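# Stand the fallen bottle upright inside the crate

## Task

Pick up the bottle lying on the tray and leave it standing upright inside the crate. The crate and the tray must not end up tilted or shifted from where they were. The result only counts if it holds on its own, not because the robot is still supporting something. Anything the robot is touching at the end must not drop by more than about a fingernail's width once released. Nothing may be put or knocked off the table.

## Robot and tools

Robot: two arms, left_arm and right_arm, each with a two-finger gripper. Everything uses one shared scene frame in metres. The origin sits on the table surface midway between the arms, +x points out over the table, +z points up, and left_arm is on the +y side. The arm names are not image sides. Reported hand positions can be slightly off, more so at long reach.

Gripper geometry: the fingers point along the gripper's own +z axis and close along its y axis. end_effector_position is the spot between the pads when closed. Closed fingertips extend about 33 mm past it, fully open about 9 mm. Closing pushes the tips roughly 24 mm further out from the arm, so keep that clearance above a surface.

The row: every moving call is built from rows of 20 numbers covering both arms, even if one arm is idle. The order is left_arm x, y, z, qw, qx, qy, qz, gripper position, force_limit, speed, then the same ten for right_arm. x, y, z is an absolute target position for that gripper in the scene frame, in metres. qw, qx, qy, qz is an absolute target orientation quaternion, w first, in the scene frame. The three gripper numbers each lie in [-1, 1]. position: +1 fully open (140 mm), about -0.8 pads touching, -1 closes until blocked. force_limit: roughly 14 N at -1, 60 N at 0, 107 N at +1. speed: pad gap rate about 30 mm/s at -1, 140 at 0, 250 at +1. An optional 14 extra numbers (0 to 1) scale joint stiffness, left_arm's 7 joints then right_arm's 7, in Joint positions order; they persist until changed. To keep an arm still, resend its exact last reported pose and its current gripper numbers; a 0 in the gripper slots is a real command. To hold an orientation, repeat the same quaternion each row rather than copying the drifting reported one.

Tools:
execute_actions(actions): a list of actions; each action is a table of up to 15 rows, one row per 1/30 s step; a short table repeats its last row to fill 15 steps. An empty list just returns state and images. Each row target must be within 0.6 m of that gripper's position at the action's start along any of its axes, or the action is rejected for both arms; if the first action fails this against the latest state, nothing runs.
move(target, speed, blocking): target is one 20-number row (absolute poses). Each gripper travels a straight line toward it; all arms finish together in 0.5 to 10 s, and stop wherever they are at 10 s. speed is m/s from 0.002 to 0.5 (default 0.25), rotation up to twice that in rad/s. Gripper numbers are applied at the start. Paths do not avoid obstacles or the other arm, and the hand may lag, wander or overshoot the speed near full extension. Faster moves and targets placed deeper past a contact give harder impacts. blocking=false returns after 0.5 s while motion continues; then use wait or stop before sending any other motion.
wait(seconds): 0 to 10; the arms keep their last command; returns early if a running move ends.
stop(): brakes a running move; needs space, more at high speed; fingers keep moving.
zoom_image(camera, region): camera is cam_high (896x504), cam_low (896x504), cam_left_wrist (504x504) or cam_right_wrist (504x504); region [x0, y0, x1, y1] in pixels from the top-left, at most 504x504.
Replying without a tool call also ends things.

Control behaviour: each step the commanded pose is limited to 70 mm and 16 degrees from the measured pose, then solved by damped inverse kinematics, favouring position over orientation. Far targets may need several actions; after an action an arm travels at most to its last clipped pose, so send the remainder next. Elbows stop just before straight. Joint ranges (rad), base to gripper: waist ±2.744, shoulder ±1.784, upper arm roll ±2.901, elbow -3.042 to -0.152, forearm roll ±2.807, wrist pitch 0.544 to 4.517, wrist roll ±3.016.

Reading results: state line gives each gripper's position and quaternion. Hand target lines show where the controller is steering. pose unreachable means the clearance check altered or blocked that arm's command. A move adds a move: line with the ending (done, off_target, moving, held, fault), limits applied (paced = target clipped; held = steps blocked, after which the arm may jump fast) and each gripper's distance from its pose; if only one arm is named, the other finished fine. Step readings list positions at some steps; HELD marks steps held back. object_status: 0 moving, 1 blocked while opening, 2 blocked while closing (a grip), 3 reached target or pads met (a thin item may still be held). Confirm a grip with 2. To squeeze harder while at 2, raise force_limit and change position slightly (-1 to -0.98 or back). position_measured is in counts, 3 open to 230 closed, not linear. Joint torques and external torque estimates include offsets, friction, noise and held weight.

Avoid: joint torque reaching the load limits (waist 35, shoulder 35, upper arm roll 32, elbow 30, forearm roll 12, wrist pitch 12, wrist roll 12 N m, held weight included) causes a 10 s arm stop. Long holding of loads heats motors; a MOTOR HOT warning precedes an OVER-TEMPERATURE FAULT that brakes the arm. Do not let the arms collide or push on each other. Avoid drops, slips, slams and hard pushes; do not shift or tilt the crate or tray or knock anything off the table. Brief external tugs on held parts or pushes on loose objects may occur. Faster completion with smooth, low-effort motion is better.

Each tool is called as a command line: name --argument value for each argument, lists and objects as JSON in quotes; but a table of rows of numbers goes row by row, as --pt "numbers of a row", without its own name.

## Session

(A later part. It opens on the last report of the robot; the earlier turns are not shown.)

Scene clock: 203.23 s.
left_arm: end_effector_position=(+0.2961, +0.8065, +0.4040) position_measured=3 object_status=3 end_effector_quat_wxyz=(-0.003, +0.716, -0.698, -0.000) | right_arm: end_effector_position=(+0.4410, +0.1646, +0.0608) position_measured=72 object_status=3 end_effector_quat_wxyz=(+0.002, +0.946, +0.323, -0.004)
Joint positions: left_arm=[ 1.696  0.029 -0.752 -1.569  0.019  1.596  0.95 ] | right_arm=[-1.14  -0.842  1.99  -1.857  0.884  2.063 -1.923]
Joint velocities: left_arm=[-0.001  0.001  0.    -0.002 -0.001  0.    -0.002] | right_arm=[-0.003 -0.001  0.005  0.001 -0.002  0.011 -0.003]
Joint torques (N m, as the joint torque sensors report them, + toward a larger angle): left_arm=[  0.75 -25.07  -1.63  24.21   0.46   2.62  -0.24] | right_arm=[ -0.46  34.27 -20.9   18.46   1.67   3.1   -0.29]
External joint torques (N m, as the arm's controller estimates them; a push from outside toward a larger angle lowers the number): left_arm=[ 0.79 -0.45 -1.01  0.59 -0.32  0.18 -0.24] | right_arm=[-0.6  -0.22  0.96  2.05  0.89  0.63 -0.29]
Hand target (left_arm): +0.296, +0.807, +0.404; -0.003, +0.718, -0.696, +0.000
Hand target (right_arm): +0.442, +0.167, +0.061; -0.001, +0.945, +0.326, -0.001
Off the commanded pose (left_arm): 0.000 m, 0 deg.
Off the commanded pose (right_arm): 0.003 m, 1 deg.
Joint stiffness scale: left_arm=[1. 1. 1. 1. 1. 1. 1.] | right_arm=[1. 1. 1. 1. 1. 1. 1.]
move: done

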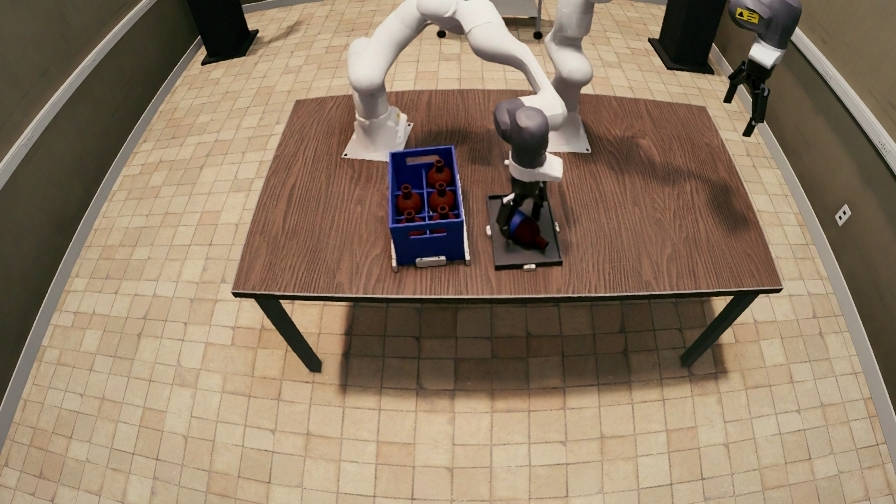

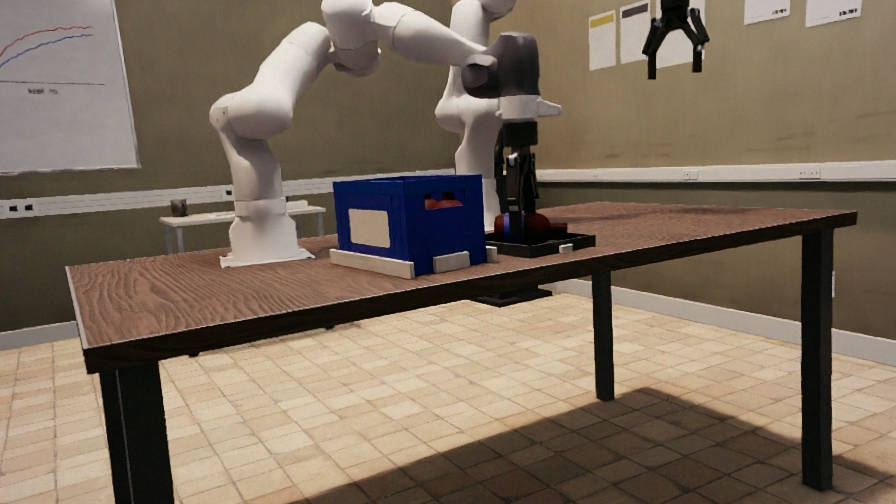

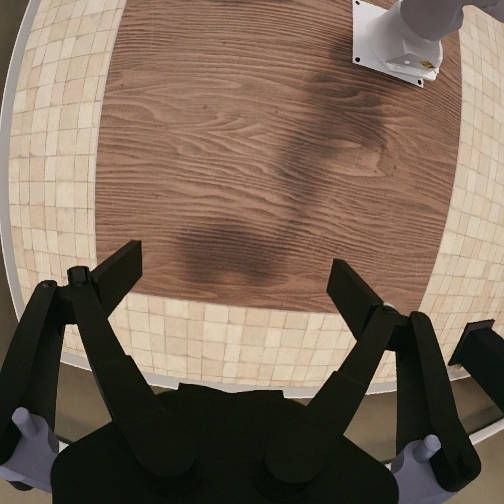

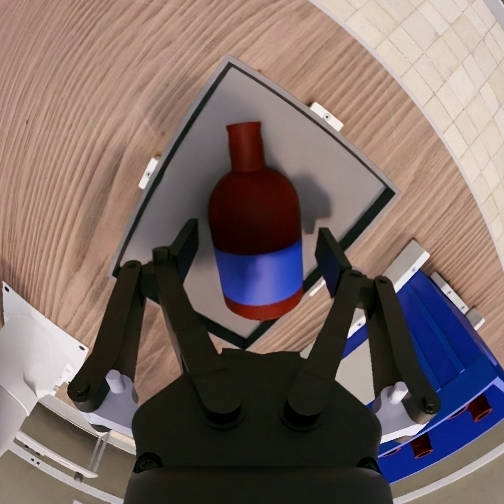

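execute_actions --actions '[[[0.2962, 0.8065, 0.404, -0.003, 0.718, -0.696, 0, 1, 0, 0, 0.443, 0.167, 0.062, 0, 0.9455, 0.3256, 0, -1, 0.4, -0.3]], [[0.2962, 0.8065, 0.404, -0.003, 0.718, -0.696, 0, 1, 0, 0, 0.443, 0.167, 0.062, 0, 0.9455, 0.3256, 0, -1, 0.4, -0.3]]]'

Scene clock: 211.13 s.
left_arm: end_effector_position=(+0.2961, +0.8065, +0.4040) position_measured=3 object_status=3 end_effector_quat_wxyz=(-0.003, +0.716, -0.698, -0.000) | right_arm: end_effector_position=(+0.4419, +0.1655, +0.0616) position_measured=117 object_status=2 end_effector_quat_wxyz=(+0.001, +0.946, +0.324, -0.002)
Joint positions: left_arm=[ 1.696  0.029 -0.752 -1.569  0.019  1.596  0.95 ] | right_arm=[-1.14  -0.841  1.99  -1.856  0.885  2.066 -1.924]
Joint velocities: left_arm=[-0.001  0.     0.    -0.002  0.001  0.001 -0.001] | right_arm=[-0.001 -0.    -0.001  0.     0.001  0.    -0.002]
Joint torques (N m, as the joint torque sensors report them, + toward a larger angle): left_arm=[  0.89 -25.12  -1.47  24.32   0.48   2.64  -0.25] | right_arm=[ -0.01  34.1  -21.21  17.83   1.21   2.96  -0.23]
External joint torques (N m, as the arm's controller estimates them; a push from outside toward a larger angle lowers the number): left_arm=[ 0.85 -0.54 -0.92  0.7  -0.32  0.19 -0.25] | right_arm=[ 0.13 -0.4   0.82  1.44  0.43  0.46 -0.23]
External joint torques at the end of the 1st action: left_arm=[ 0.76 -0.61 -0.94  0.65 -0.33  0.2  -0.23] | right_arm=[ 0.21 -0.5   0.83  1.49  0.4   0.44 -0.21]
Hand target (left_arm): +0.296, +0.807, +0.404; -0.003, +0.718, -0.696, +0.000
Hand target (right_arm): +0.443, +0.167, +0.062; +0.000, +0.946, +0.326, +0.000
Off the commanded pose (left_arm): 0.000 m, 0 deg.
Off the commanded pose (right_arm): 0.002 m, 0 deg.
Joint stiffness scale: left_arm=[1. 1. 1. 1. 1. 1. 1.] | right_arm=[1. 1. 1. 1. 1. 1. 1.]
Step readings (end_effector_position; steps 1 to 15: 1st action; 16 to 30: 2nd action):
0: left_arm (+0.2961, +0.8065, +0.4040) | right_arm (+0.4414, +0.1649, +0.0608)
1: left_arm (+0.2961, +0.8065, +0.4040) | right_arm (+0.4414, +0.1649, +0.0608)
2: left_arm (+0.2961, +0.8065, +0.4040) | right_arm (+0.4414, +0.1649, +0.0608)
4: left_arm (+0.2961, +0.8065, +0.4040) | right_arm (+0.4415, +0.1650, +0.0608)
8: left_arm (+0.2961, +0.8065, +0.4040) | right_arm (+0.4419, +0.1653, +0.0614)
15: left_arm (+0.2961, +0.8065, +0.4040) | right_arm (+0.4419, +0.1655, +0.0616)
16: left_arm (+0.2961, +0.8065, +0.4040) | right_arm (+0.4419, +0.1655, +0.0616)
17: left_arm (+0.2961, +0.8065, +0.4040) | right_arm (+0.4419, +0.1655, +0.0616)
19: left_arm (+0.2961, +0.8065, +0.4040) | right_arm (+0.4419, +0.1655, +0.0616)
23: left_arm (+0.2961, +0.8065, +0.4040) | right_arm (+0.4419, +0.1655, +0.0616)
30: end_effector_position above

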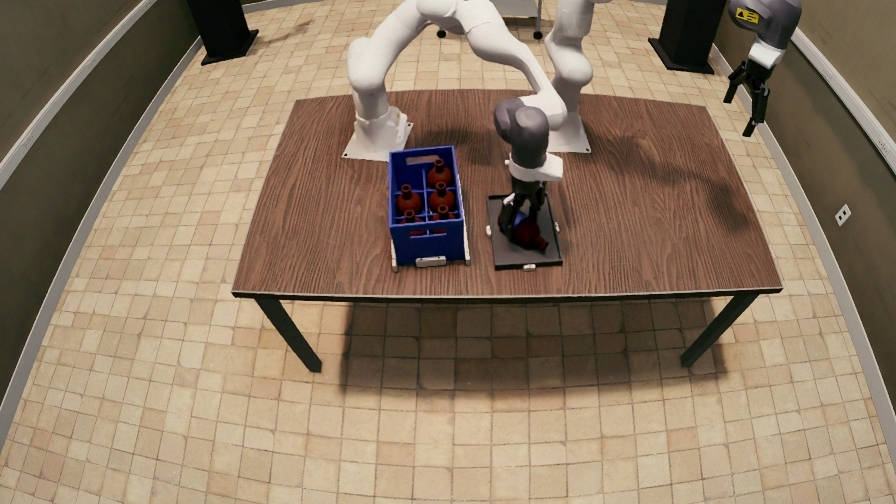

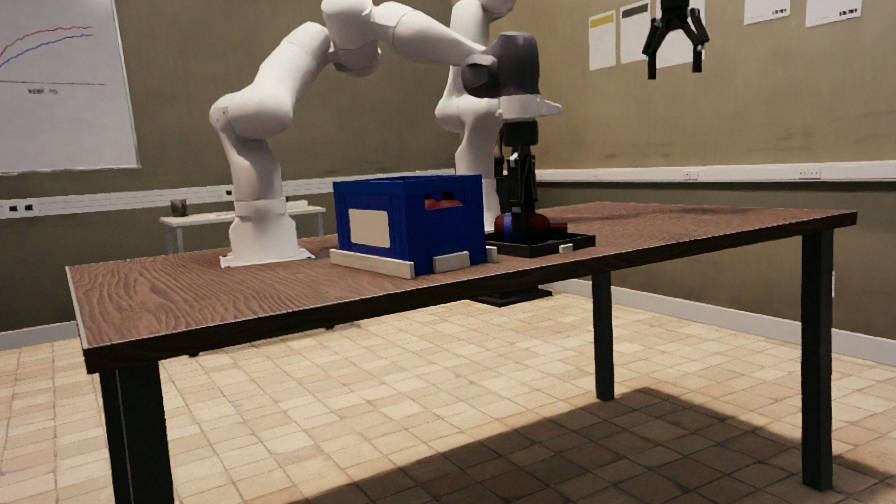

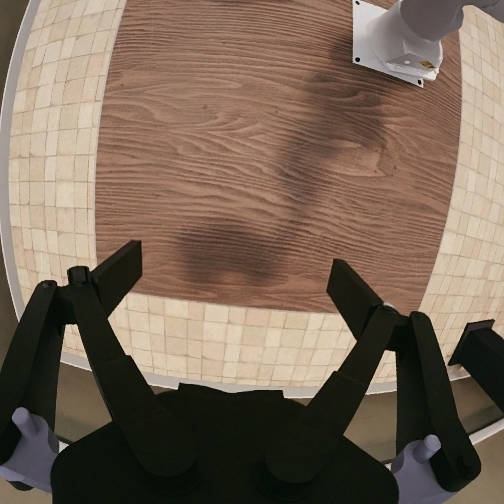

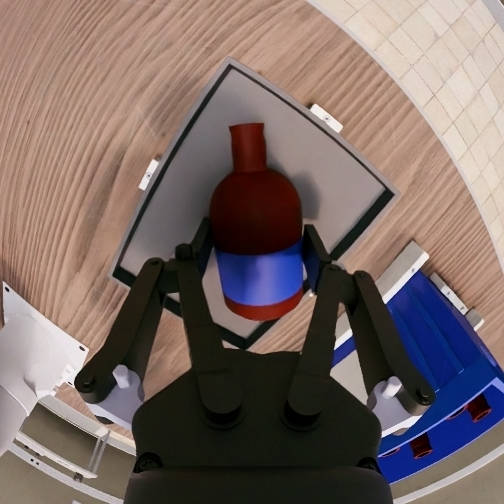

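move --target '[0.2962, 0.8065, 0.404, -0.003, 0.718, -0.696, 0, 1, 0, 0, 0.443, 0.167, 0.22, 0, 0.9455, 0.3256, 0, -1, 0.4, -0.3]' --speed 0.15

Scene clock: 214.87 s.
left_arm: end_effector_position=(+0.2961, +0.8065, +0.4040) position_measured=3 object_status=3 end_effector_quat_wxyz=(-0.003, +0.716, -0.698, -0.000) | right_arm: end_effector_position=(+0.4432, +0.1666, +0.2190) position_measured=117 object_status=2 end_effector_quat_wxyz=(-0.000, +0.945, +0.327, +0.001)
Joint positions: left_arm=[ 1.696  0.029 -0.752 -1.569  0.019  1.596  0.95 ] | right_arm=[-1.034 -0.699  1.757 -1.719  0.708  1.807 -1.836]
Joint velocities: left_arm=[ 0.003  0.001 -0.001  0.    -0.    -0.001  0.001] | right_arm=[ 0.    -0.004 -0.003  0.001  0.    -0.013  0.009]
Joint torques (N m, as the joint torque sensors report them, + toward a larger angle): left_arm=[  0.86 -25.05  -1.53  24.23   0.47   2.63  -0.24] | right_arm=[  1.    28.42 -22.08  22.19   0.08   2.08   0.19]
External joint torques (N m, as the arm's controller estimates them; a push from outside toward a larger angle lowers the number): left_arm=[ 0.66 -0.52 -1.13  0.56 -0.34  0.18 -0.24] | right_arm=[ 0.94 -0.58 -1.96  3.17 -0.79 -0.44  0.19]
Hand target (left_arm): +0.296, +0.807, +0.404; -0.003, +0.718, -0.696, +0.000
Hand target (right_arm): +0.443, +0.166, +0.221; +0.001, +0.946, +0.324, +0.002
Off the commanded pose (left_arm): 0.000 m, 0 deg.
Off the commanded pose (right_arm): 0.001 m, 0 deg.
Joint stiffness scale: left_arm=[1. 1. 1. 1. 1. 1. 1.] | right_arm=[1. 1. 1. 1. 1. 1. 1.]
move: done

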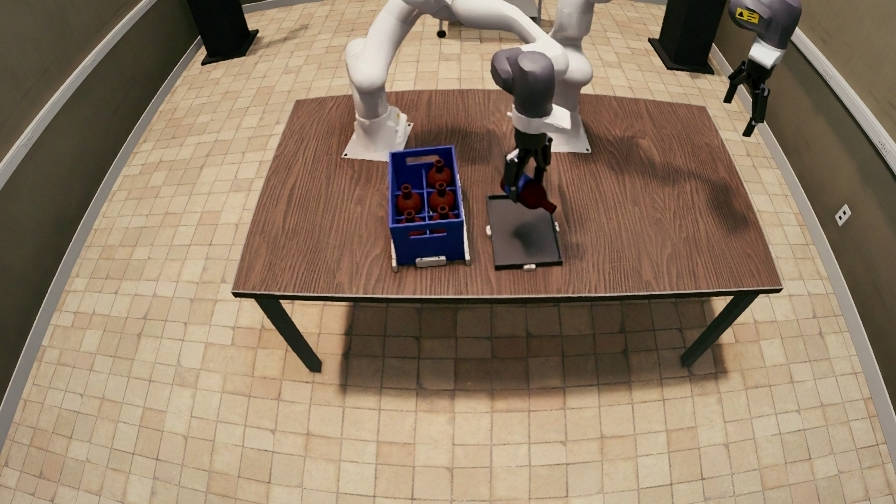

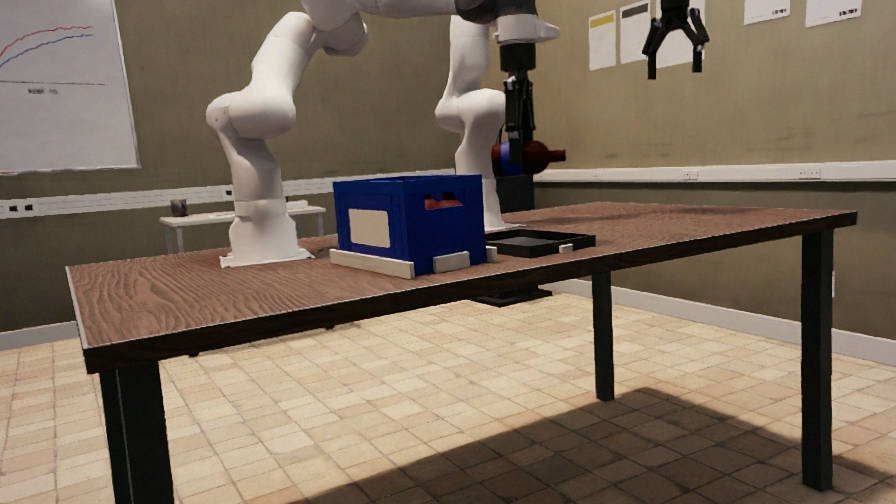

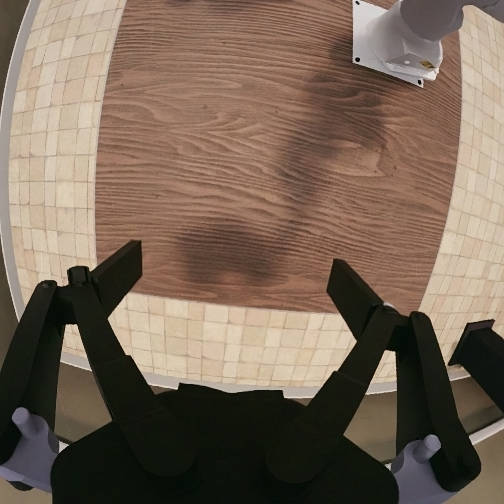

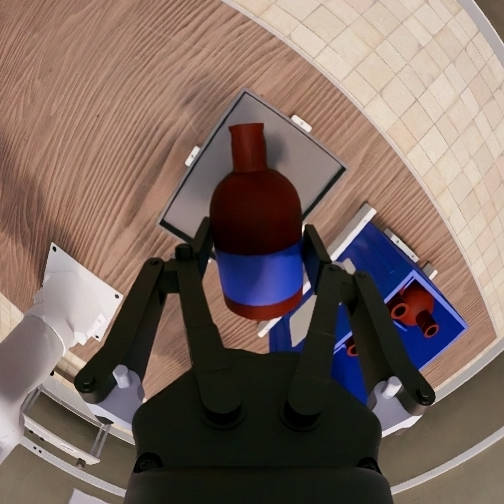

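move --target '[0.5, 0.55, 0.5, 0, 0.707, -0.707, 0, 0.2, 0, 0, 0.5, 0.28, 0.36, -0.2706, 0.6533, 0.2706, 0.6533, -1, 0.4, -0.3]' --speed 0.25

Scene clock: 230.13 s.
left_arm: end_effector_position=(+0.5016, +0.5474, +0.4995) position_measured=104 object_status=3 end_effector_quat_wxyz=(+0.000, +0.703, -0.711, +0.007) | right_arm: end_effector_position=(+0.4944, +0.2828, +0.3511) position_measured=117 object_status=2 end_effector_quat_wxyz=(-0.230, +0.686, +0.272, +0.634)
Joint positions: left_arm=[ 1.223  0.203 -1.026 -1.182  0.168  1.299  0.295] | right_arm=[-0.554 -1.788  1.486 -2.223  2.786  2.549 -2.664]
Joint velocities: left_arm=[-0.004  0.002  0.004  0.001  0.002 -0.004 -0.017] | right_arm=[ 0.001  0.002  0.001  0.001  0.001 -0.001  0.03 ]
Joint torques (N m, as the joint torque sensors report them, + toward a larger angle): left_arm=[ -0.22 -22.95  -4.92  22.65   1.2    2.    -0.14] | right_arm=[ -0.24  22.74 -32.61  -2.64   1.02   1.37   0.29]
External joint torques (N m, as the arm's controller estimates them; a push from outside toward a larger angle lowers the number): left_arm=[-0.42  1.3  -0.49  1.96  0.45 -0.48 -0.14] | right_arm=[-0.3  -1.51 -2.93  1.41  1.24 -0.03  0.26]
Hand target (left_arm): +0.501, +0.549, +0.499; +0.002, +0.707, -0.707, +0.006
Hand target (right_arm): +0.494, +0.284, +0.355; -0.237, +0.686, +0.266, +0.634
Off the commanded pose (left_arm): 0.003 m, 1 deg.
Off the commanded pose (right_arm): 0.011 m, 6 deg.
Joint stiffness scale: left_arm=[1. 1. 1. 1. 1. 1. 1.] | right_arm=[1. 1. 1. 1. 1. 1. 1.]
joint sent to its limit (right arm) — the command would take joint 2 (shoulder) past its lower limit and joint 5 (forearm roll) past its upper limit, so those joints were sent only as far as their limits.
move: off_target (right_arm)

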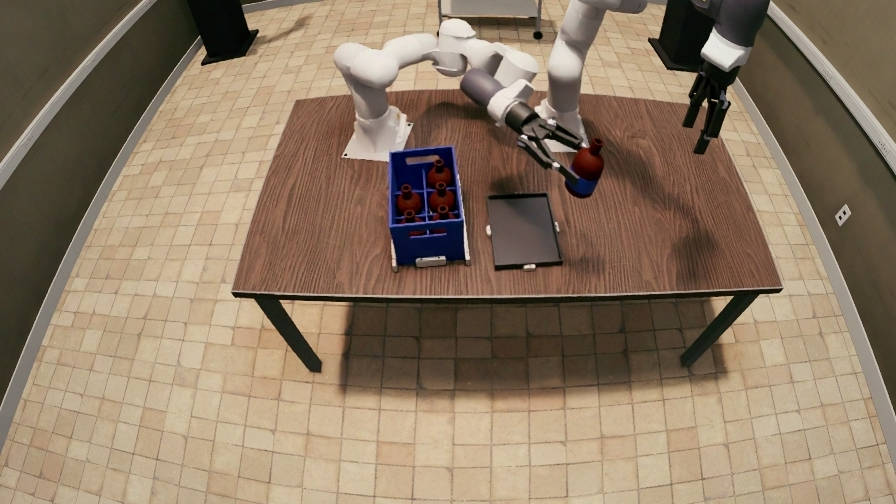

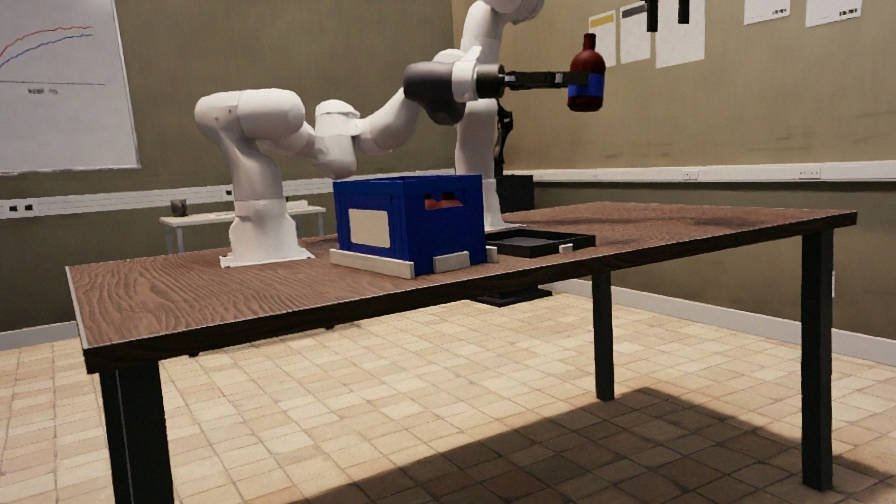

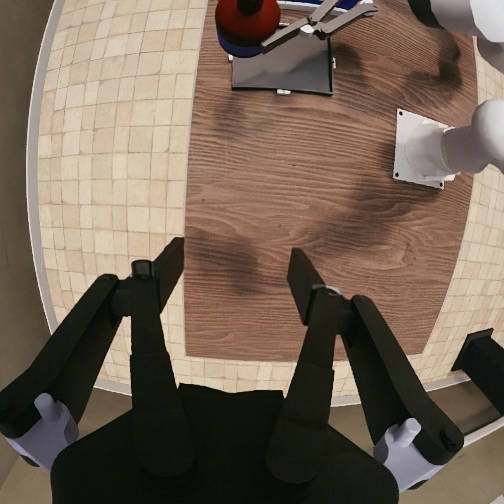

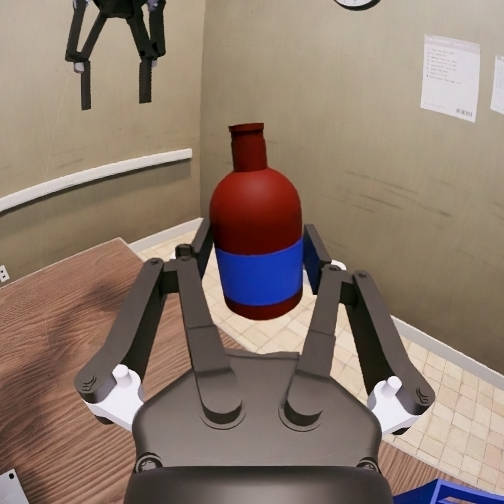

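move --target '[0.513, 0.305, 0.51, 0.046, 0.706, -0.706, 0.012, 0.2, 0, 0, 0.494, 0.284, 0.355, -0.237, 0.686, 0.266, 0.634, -1, 0.4, -0.3]' --speed 0.2

Scene clock: 241.47 s.
left_arm: end_effector_position=(+0.5148, +0.3026, +0.5102) position_measured=104 object_status=3 end_effector_quat_wxyz=(+0.047, +0.700, -0.712, +0.017) | right_arm: end_effector_position=(+0.4945, +0.2830, +0.3510) position_measured=117 object_status=2 end_effector_quat_wxyz=(-0.233, +0.687, +0.269, +0.633)
Joint positions: left_arm=[ 0.905  0.176 -1.098 -1.183  0.065  1.236 -0.12 ] | right_arm=[-0.554 -1.787  1.486 -2.222  2.787  2.549 -2.655]
Joint velocities: left_arm=[-0.011  0.004  0.008  0.005  0.005 -0.009 -0.032] | right_arm=[ 0.     0.    -0.    -0.    -0.    -0.     0.001]
Joint torques (N m, as the joint torque sensors report them, + toward a larger angle): left_arm=[  0.26 -19.95  -3.9   22.79   0.84   1.96  -0.23] | right_arm=[ -0.45  25.07 -32.55  -2.72   0.83   1.4    0.09]
External joint torques (N m, as the arm's controller estimates them; a push from outside toward a larger angle lowers the number): left_arm=[ 0.29  1.62  0.37  2.23  0.38 -0.46 -0.23] | right_arm=[-0.5   0.87 -2.85  1.33  1.05  0.    0.07]
Hand target (left_arm): +0.514, +0.304, +0.510; +0.048, +0.706, -0.706, +0.015
Hand target (right_arm): +0.494, +0.284, +0.355; -0.237, +0.686, +0.266, +0.634
Off the commanded pose (left_arm): 0.003 m, 1 deg.
Off the commanded pose (right_arm): 0.004 m, 1 deg.
Joint stiffness scale: left_arm=[1. 1. 1. 1. 1. 1. 1.] | right_arm=[1. 1. 1. 1. 1. 1. 1.]
move: off_target (right_arm)

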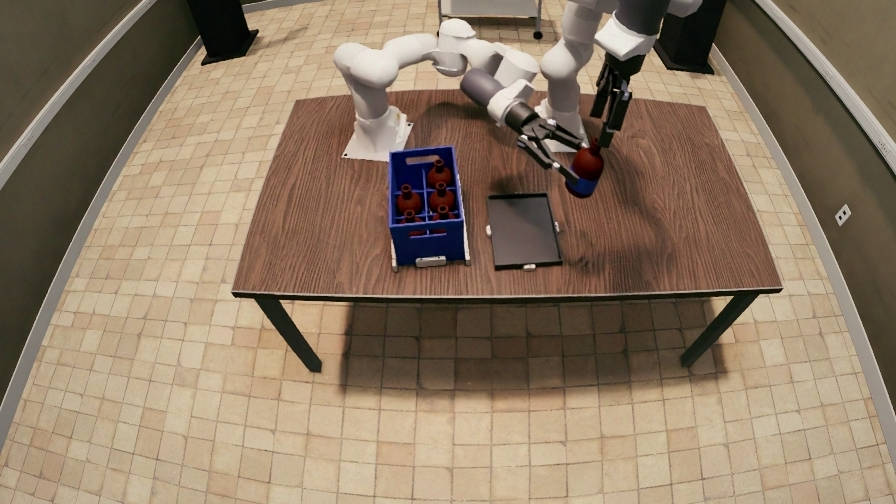

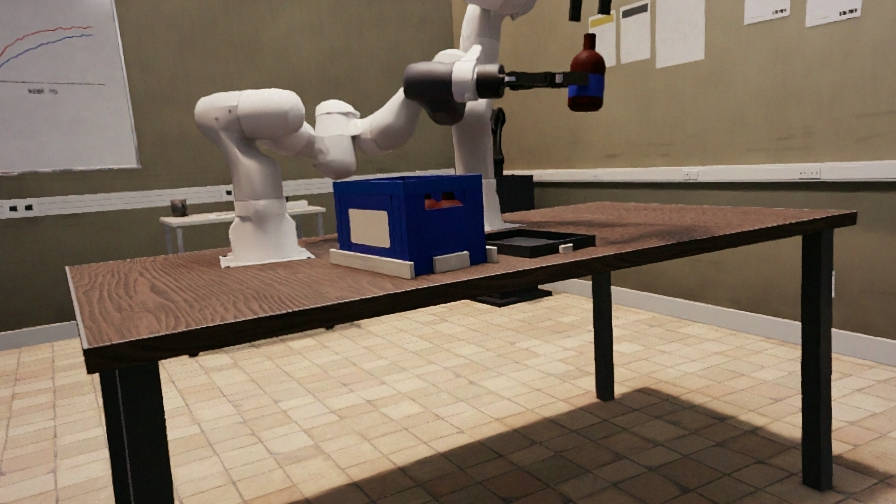

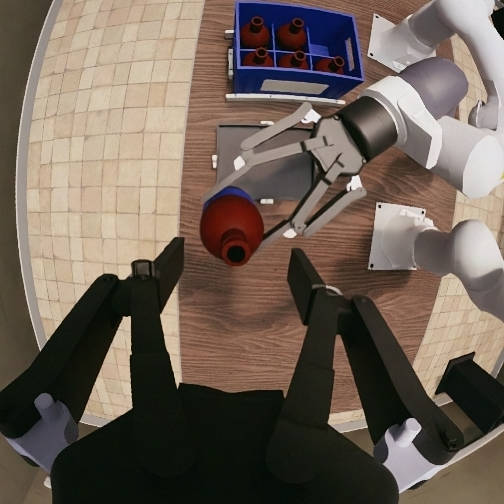

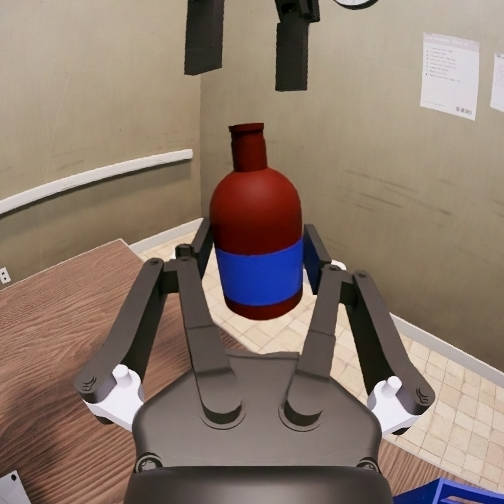

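move --target '[0.5105, 0.3035, 0.458, 0.046, 0.706, -0.706, 0.012, 0.0, 0, 0, 0.494, 0.284, 0.355, -0.237, 0.686, 0.266, 0.634, -1, 0.4, -0.3]' --speed 0.08

Scene clock: 247.83 s.
left_arm: end_effector_position=(+0.5103, +0.3024, +0.4582) position_measured=129 object_status=3 end_effector_quat_wxyz=(+0.047, +0.709, -0.703, +0.009) | right_arm: end_effector_position=(+0.4945, +0.2831, +0.3510) position_measured=117 object_status=2 end_effector_quat_wxyz=(-0.233, +0.687, +0.269, +0.633)
Joint positions: left_arm=[ 1.036  0.005 -1.083 -1.44  -0.076  1.392 -0.036] | right_arm=[-0.554 -1.787  1.486 -2.222  2.787  2.549 -2.655]
Joint velocities: left_arm=[ 0.005 -0.005 -0.    -0.006 -0.009  0.013  0.031] | right_arm=[-0.    -0.001  0.001 -0.    -0.     0.    -0.001]
Joint torques (N m, as the joint torque sensors report them, + toward a larger angle): left_arm=[  1.97 -16.78  -0.16  22.81  -0.15   2.87   0.26] | right_arm=[ -0.29  25.14 -32.67  -3.13   0.82   1.43   0.09]
External joint torques (N m, as the arm's controller estimates them; a push from outside toward a larger angle lowers the number): left_arm=[ 2.01 -1.7   0.02  0.23 -0.71  0.51  0.26] | right_arm=[-0.16  0.99 -3.14  0.99  1.05  0.03  0.06]
Hand target (left_arm): +0.512, +0.303, +0.458; +0.045, +0.706, -0.707, +0.011
Hand target (right_arm): +0.494, +0.284, +0.355; -0.237, +0.686, +0.266, +0.634
Off the commanded pose (left_arm): 0.001 m, 1 deg.
Off the commanded pose (right_arm): 0.004 m, 1 deg.
Joint stiffness scale: left_arm=[1. 1. 1. 1. 1. 1. 1.] | right_arm=[1. 1. 1. 1. 1. 1. 1.]
move: off_target (right_arm)

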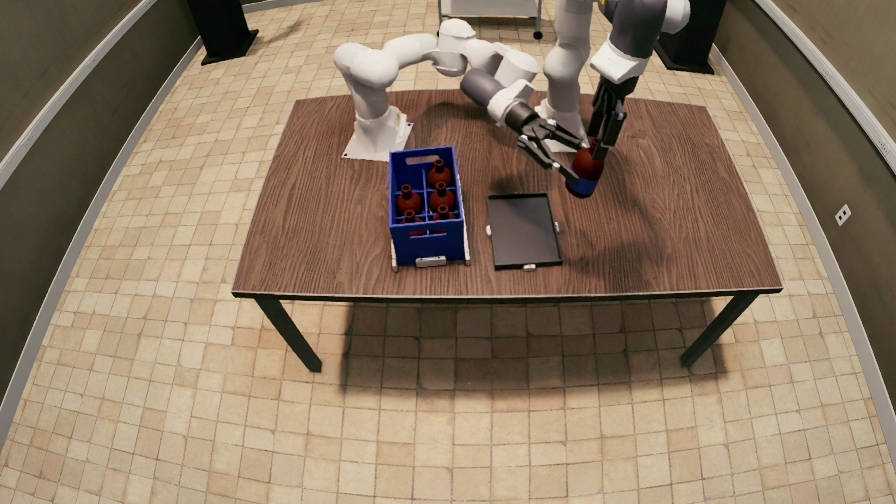

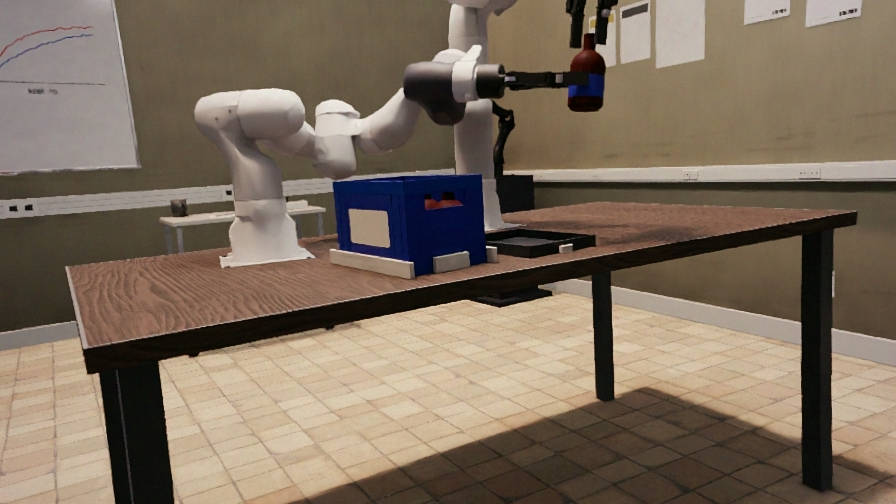

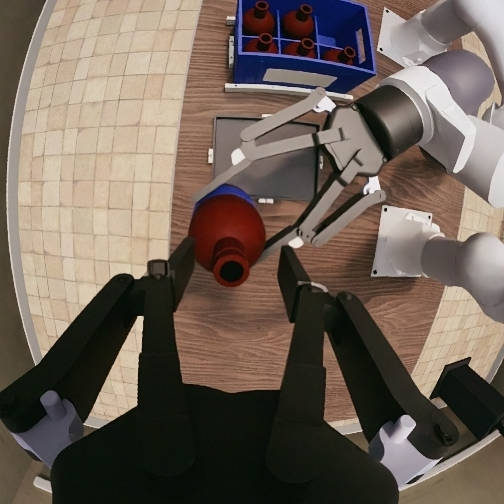

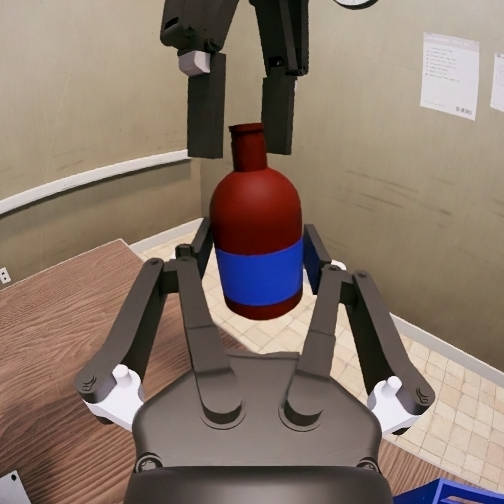

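execute_actions --actions '[[[0.5155, 0.3025, 0.455, 0.046, 0.706, -0.706, 0.012, 0.0, 0, 0, 0.494, 0.284, 0.355, -0.237, 0.686, 0.266, 0.634, -1, 0.4, -0.3]], [[0.5155, 0.3025, 0.455, 0.046, 0.706, -0.706, 0.012, -1, 0.3, -0.4, 0.494, 0.284, 0.355, -0.237, 0.686, 0.266, 0.634, -1, 0.4, -0.3]], [[0.5155, 0.3025, 0.455, 0.046, 0.706, -0.706, 0.012, -1, 0.3, -0.4, 0.494, 0.284, 0.355, -0.237, 0.686, 0.266, 0.634, -1, 0.4, -0.3]]]'

Scene clock: 254.03 s.
left_arm: end_effector_position=(+0.5164, +0.3045, +0.4558) position_measured=196 object_status=2 end_effector_quat_wxyz=(+0.044, +0.706, -0.707, +0.013) | right_arm: end_effector_position=(+0.4944, +0.2833, +0.3515) position_measured=117 object_status=2 end_effector_quat_wxyz=(-0.235, +0.688, +0.267, +0.633)
Joint positions: left_arm=[ 1.031  0.021 -1.085 -1.439 -0.063  1.407 -0.032] | right_arm=[-0.554 -1.787  1.486 -2.222  2.787  2.548 -2.651]
Joint velocities: left_arm=[ 0.001 -0.001 -0.001  0.001 -0.001  0.001 -0.   ] | right_arm=[ 0.002  0.    -0.    -0.    -0.     0.001  0.   ]
Joint torques (N m, as the joint torque sensors report them, + toward a larger angle): left_arm=[ -0.53 -14.57  -2.66  23.46   0.24   1.99  -0.2 ] | right_arm=[ -0.31  23.79 -32.56  -3.05   0.63   1.36  -0.02]
External joint torques (N m, as the arm's controller estimates them; a push from outside toward a larger angle lowers the number): left_arm=[-0.51  1.23 -2.09  0.71 -0.32 -0.41 -0.21] | right_arm=[-0.46 -0.44 -2.87  0.91  0.86 -0.03 -0.05]
External joint torques at the end of the 1st action: left_arm=[-0.18  1.34 -2.05  1.57  0.4   0.55 -0.28] | right_arm=[-0.24  0.85 -2.98  1.06  1.06  0.03  0.08]
External joint torques at the end of the 2nd action: left_arm=[ 0.01  1.21 -1.69  1.08 -0.34 -0.42 -0.22] | right_arm=[ 0.03  0.32 -3.    0.89  0.91  0.04 -0.29]
Hand target (left_arm): +0.516, +0.303, +0.455; +0.046, +0.706, -0.706, +0.012
Hand target (right_arm): +0.494, +0.284, +0.355; -0.237, +0.686, +0.266, +0.634
Off the commanded pose (left_arm): 0.002 m, 0 deg.
Off the commanded pose (right_arm): 0.004 m, 0 deg.
Joint stiffness scale: left_arm=[1. 1. 1. 1. 1. 1. 1.] | right_arm=[1. 1. 1. 1. 1. 1. 1.]
Step readings (end_effector_position; steps 1 to 15: 1st action; 16 to 30: 2nd action; 31 to 45: 3rd action):
0: left_arm (+0.5109, +0.3023, +0.4582) | right_arm (+0.4945, +0.2831, +0.3510)
1: left_arm (+0.5115, +0.3023, +0.4580) | right_arm (+0.4945, +0.2831, +0.3510)
2: left_arm (+0.5121, +0.3019, +0.4573) | right_arm (+0.4945, +0.2831, +0.3510)
4: left_arm (+0.5130, +0.3022, +0.4561) | right_arm (+0.4945, +0.2831, +0.3510)
8: left_arm (+0.5139, +0.3034, +0.4551) | right_arm (+0.4945, +0.2831, +0.3510)
15: left_arm (+0.5143, +0.3033, +0.4551) | right_arm (+0.4945, +0.2831, +0.3510)
16: left_arm (+0.5143, +0.3033, +0.4551) | right_arm (+0.4945, +0.2831, +0.3510)
17: left_arm (+0.5143, +0.3033, +0.4551) | right_arm (+0.4945, +0.2831, +0.3510)
19: left_arm (+0.5144, +0.3032, +0.4551) | right_arm (+0.4945, +0.2831, +0.3510)
23: left_arm (+0.5144, +0.3032, +0.4551) | right_arm (+0.4945, +0.2831, +0.3510)
30: left_arm (+0.5163, +0.3045, +0.4558) | right_arm (+0.4944, +0.2833, +0.3515)
31: left_arm (+0.5164, +0.3045, +0.4558) | right_arm (+0.4944, +0.2833, +0.3515)
32: left_arm (+0.5164, +0.3045, +0.4558) | right_arm (+0.4944, +0.2833, +0.3515)
34: left_arm (+0.5164, +0.3045, +0.4558) | right_arm (+0.4944, +0.2833, +0.3515)
38: left_arm (+0.5164, +0.3045, +0.4558) | right_arm (+0.4944, +0.2833, +0.3515)
45: end_effector_position above

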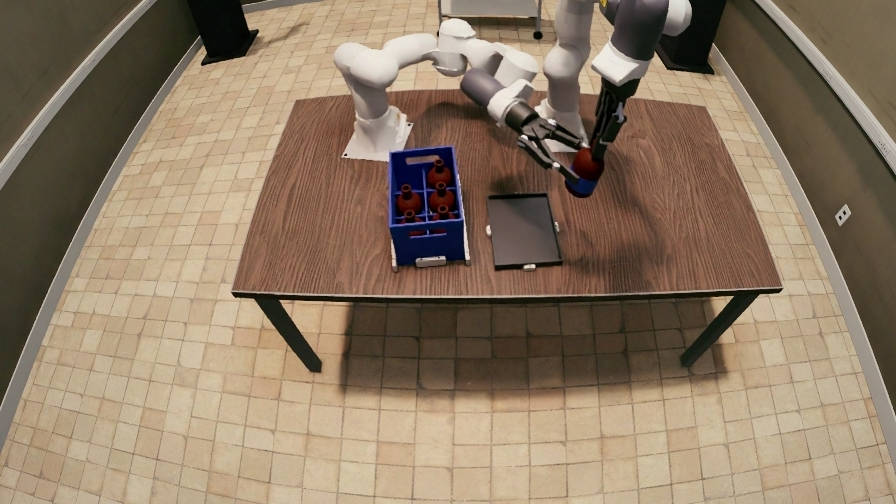

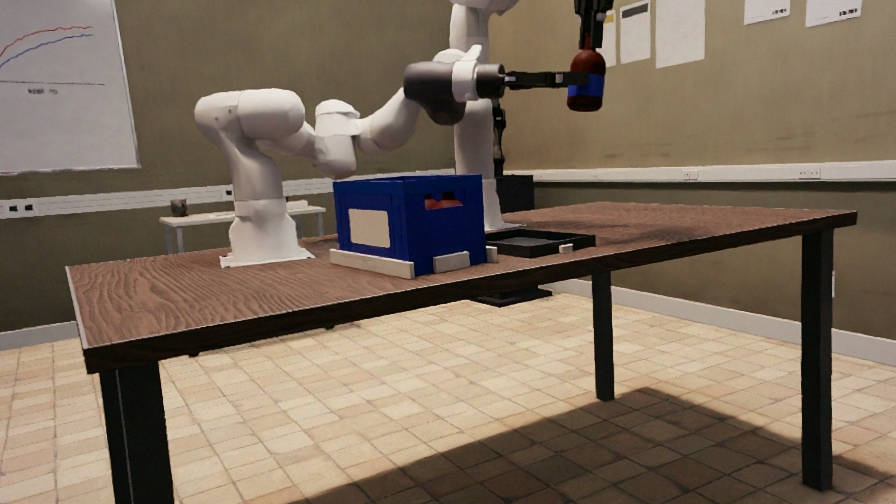

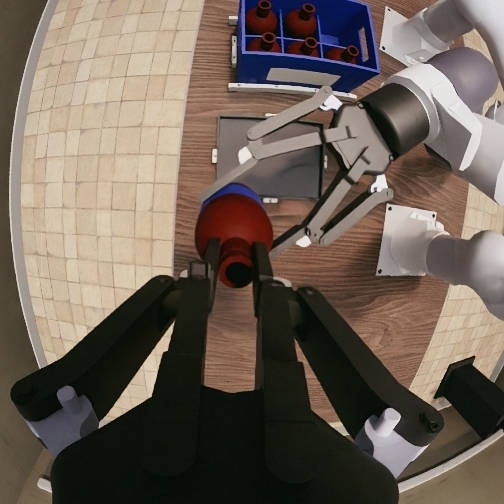

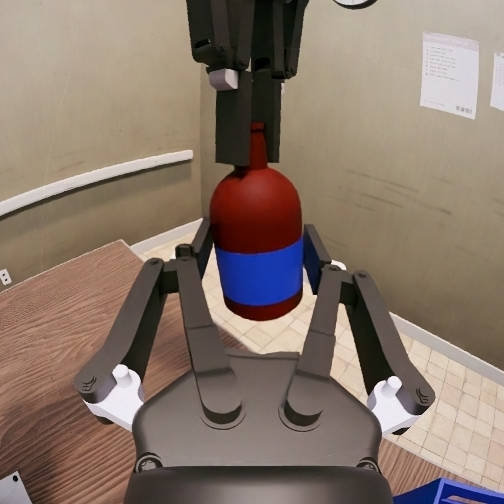

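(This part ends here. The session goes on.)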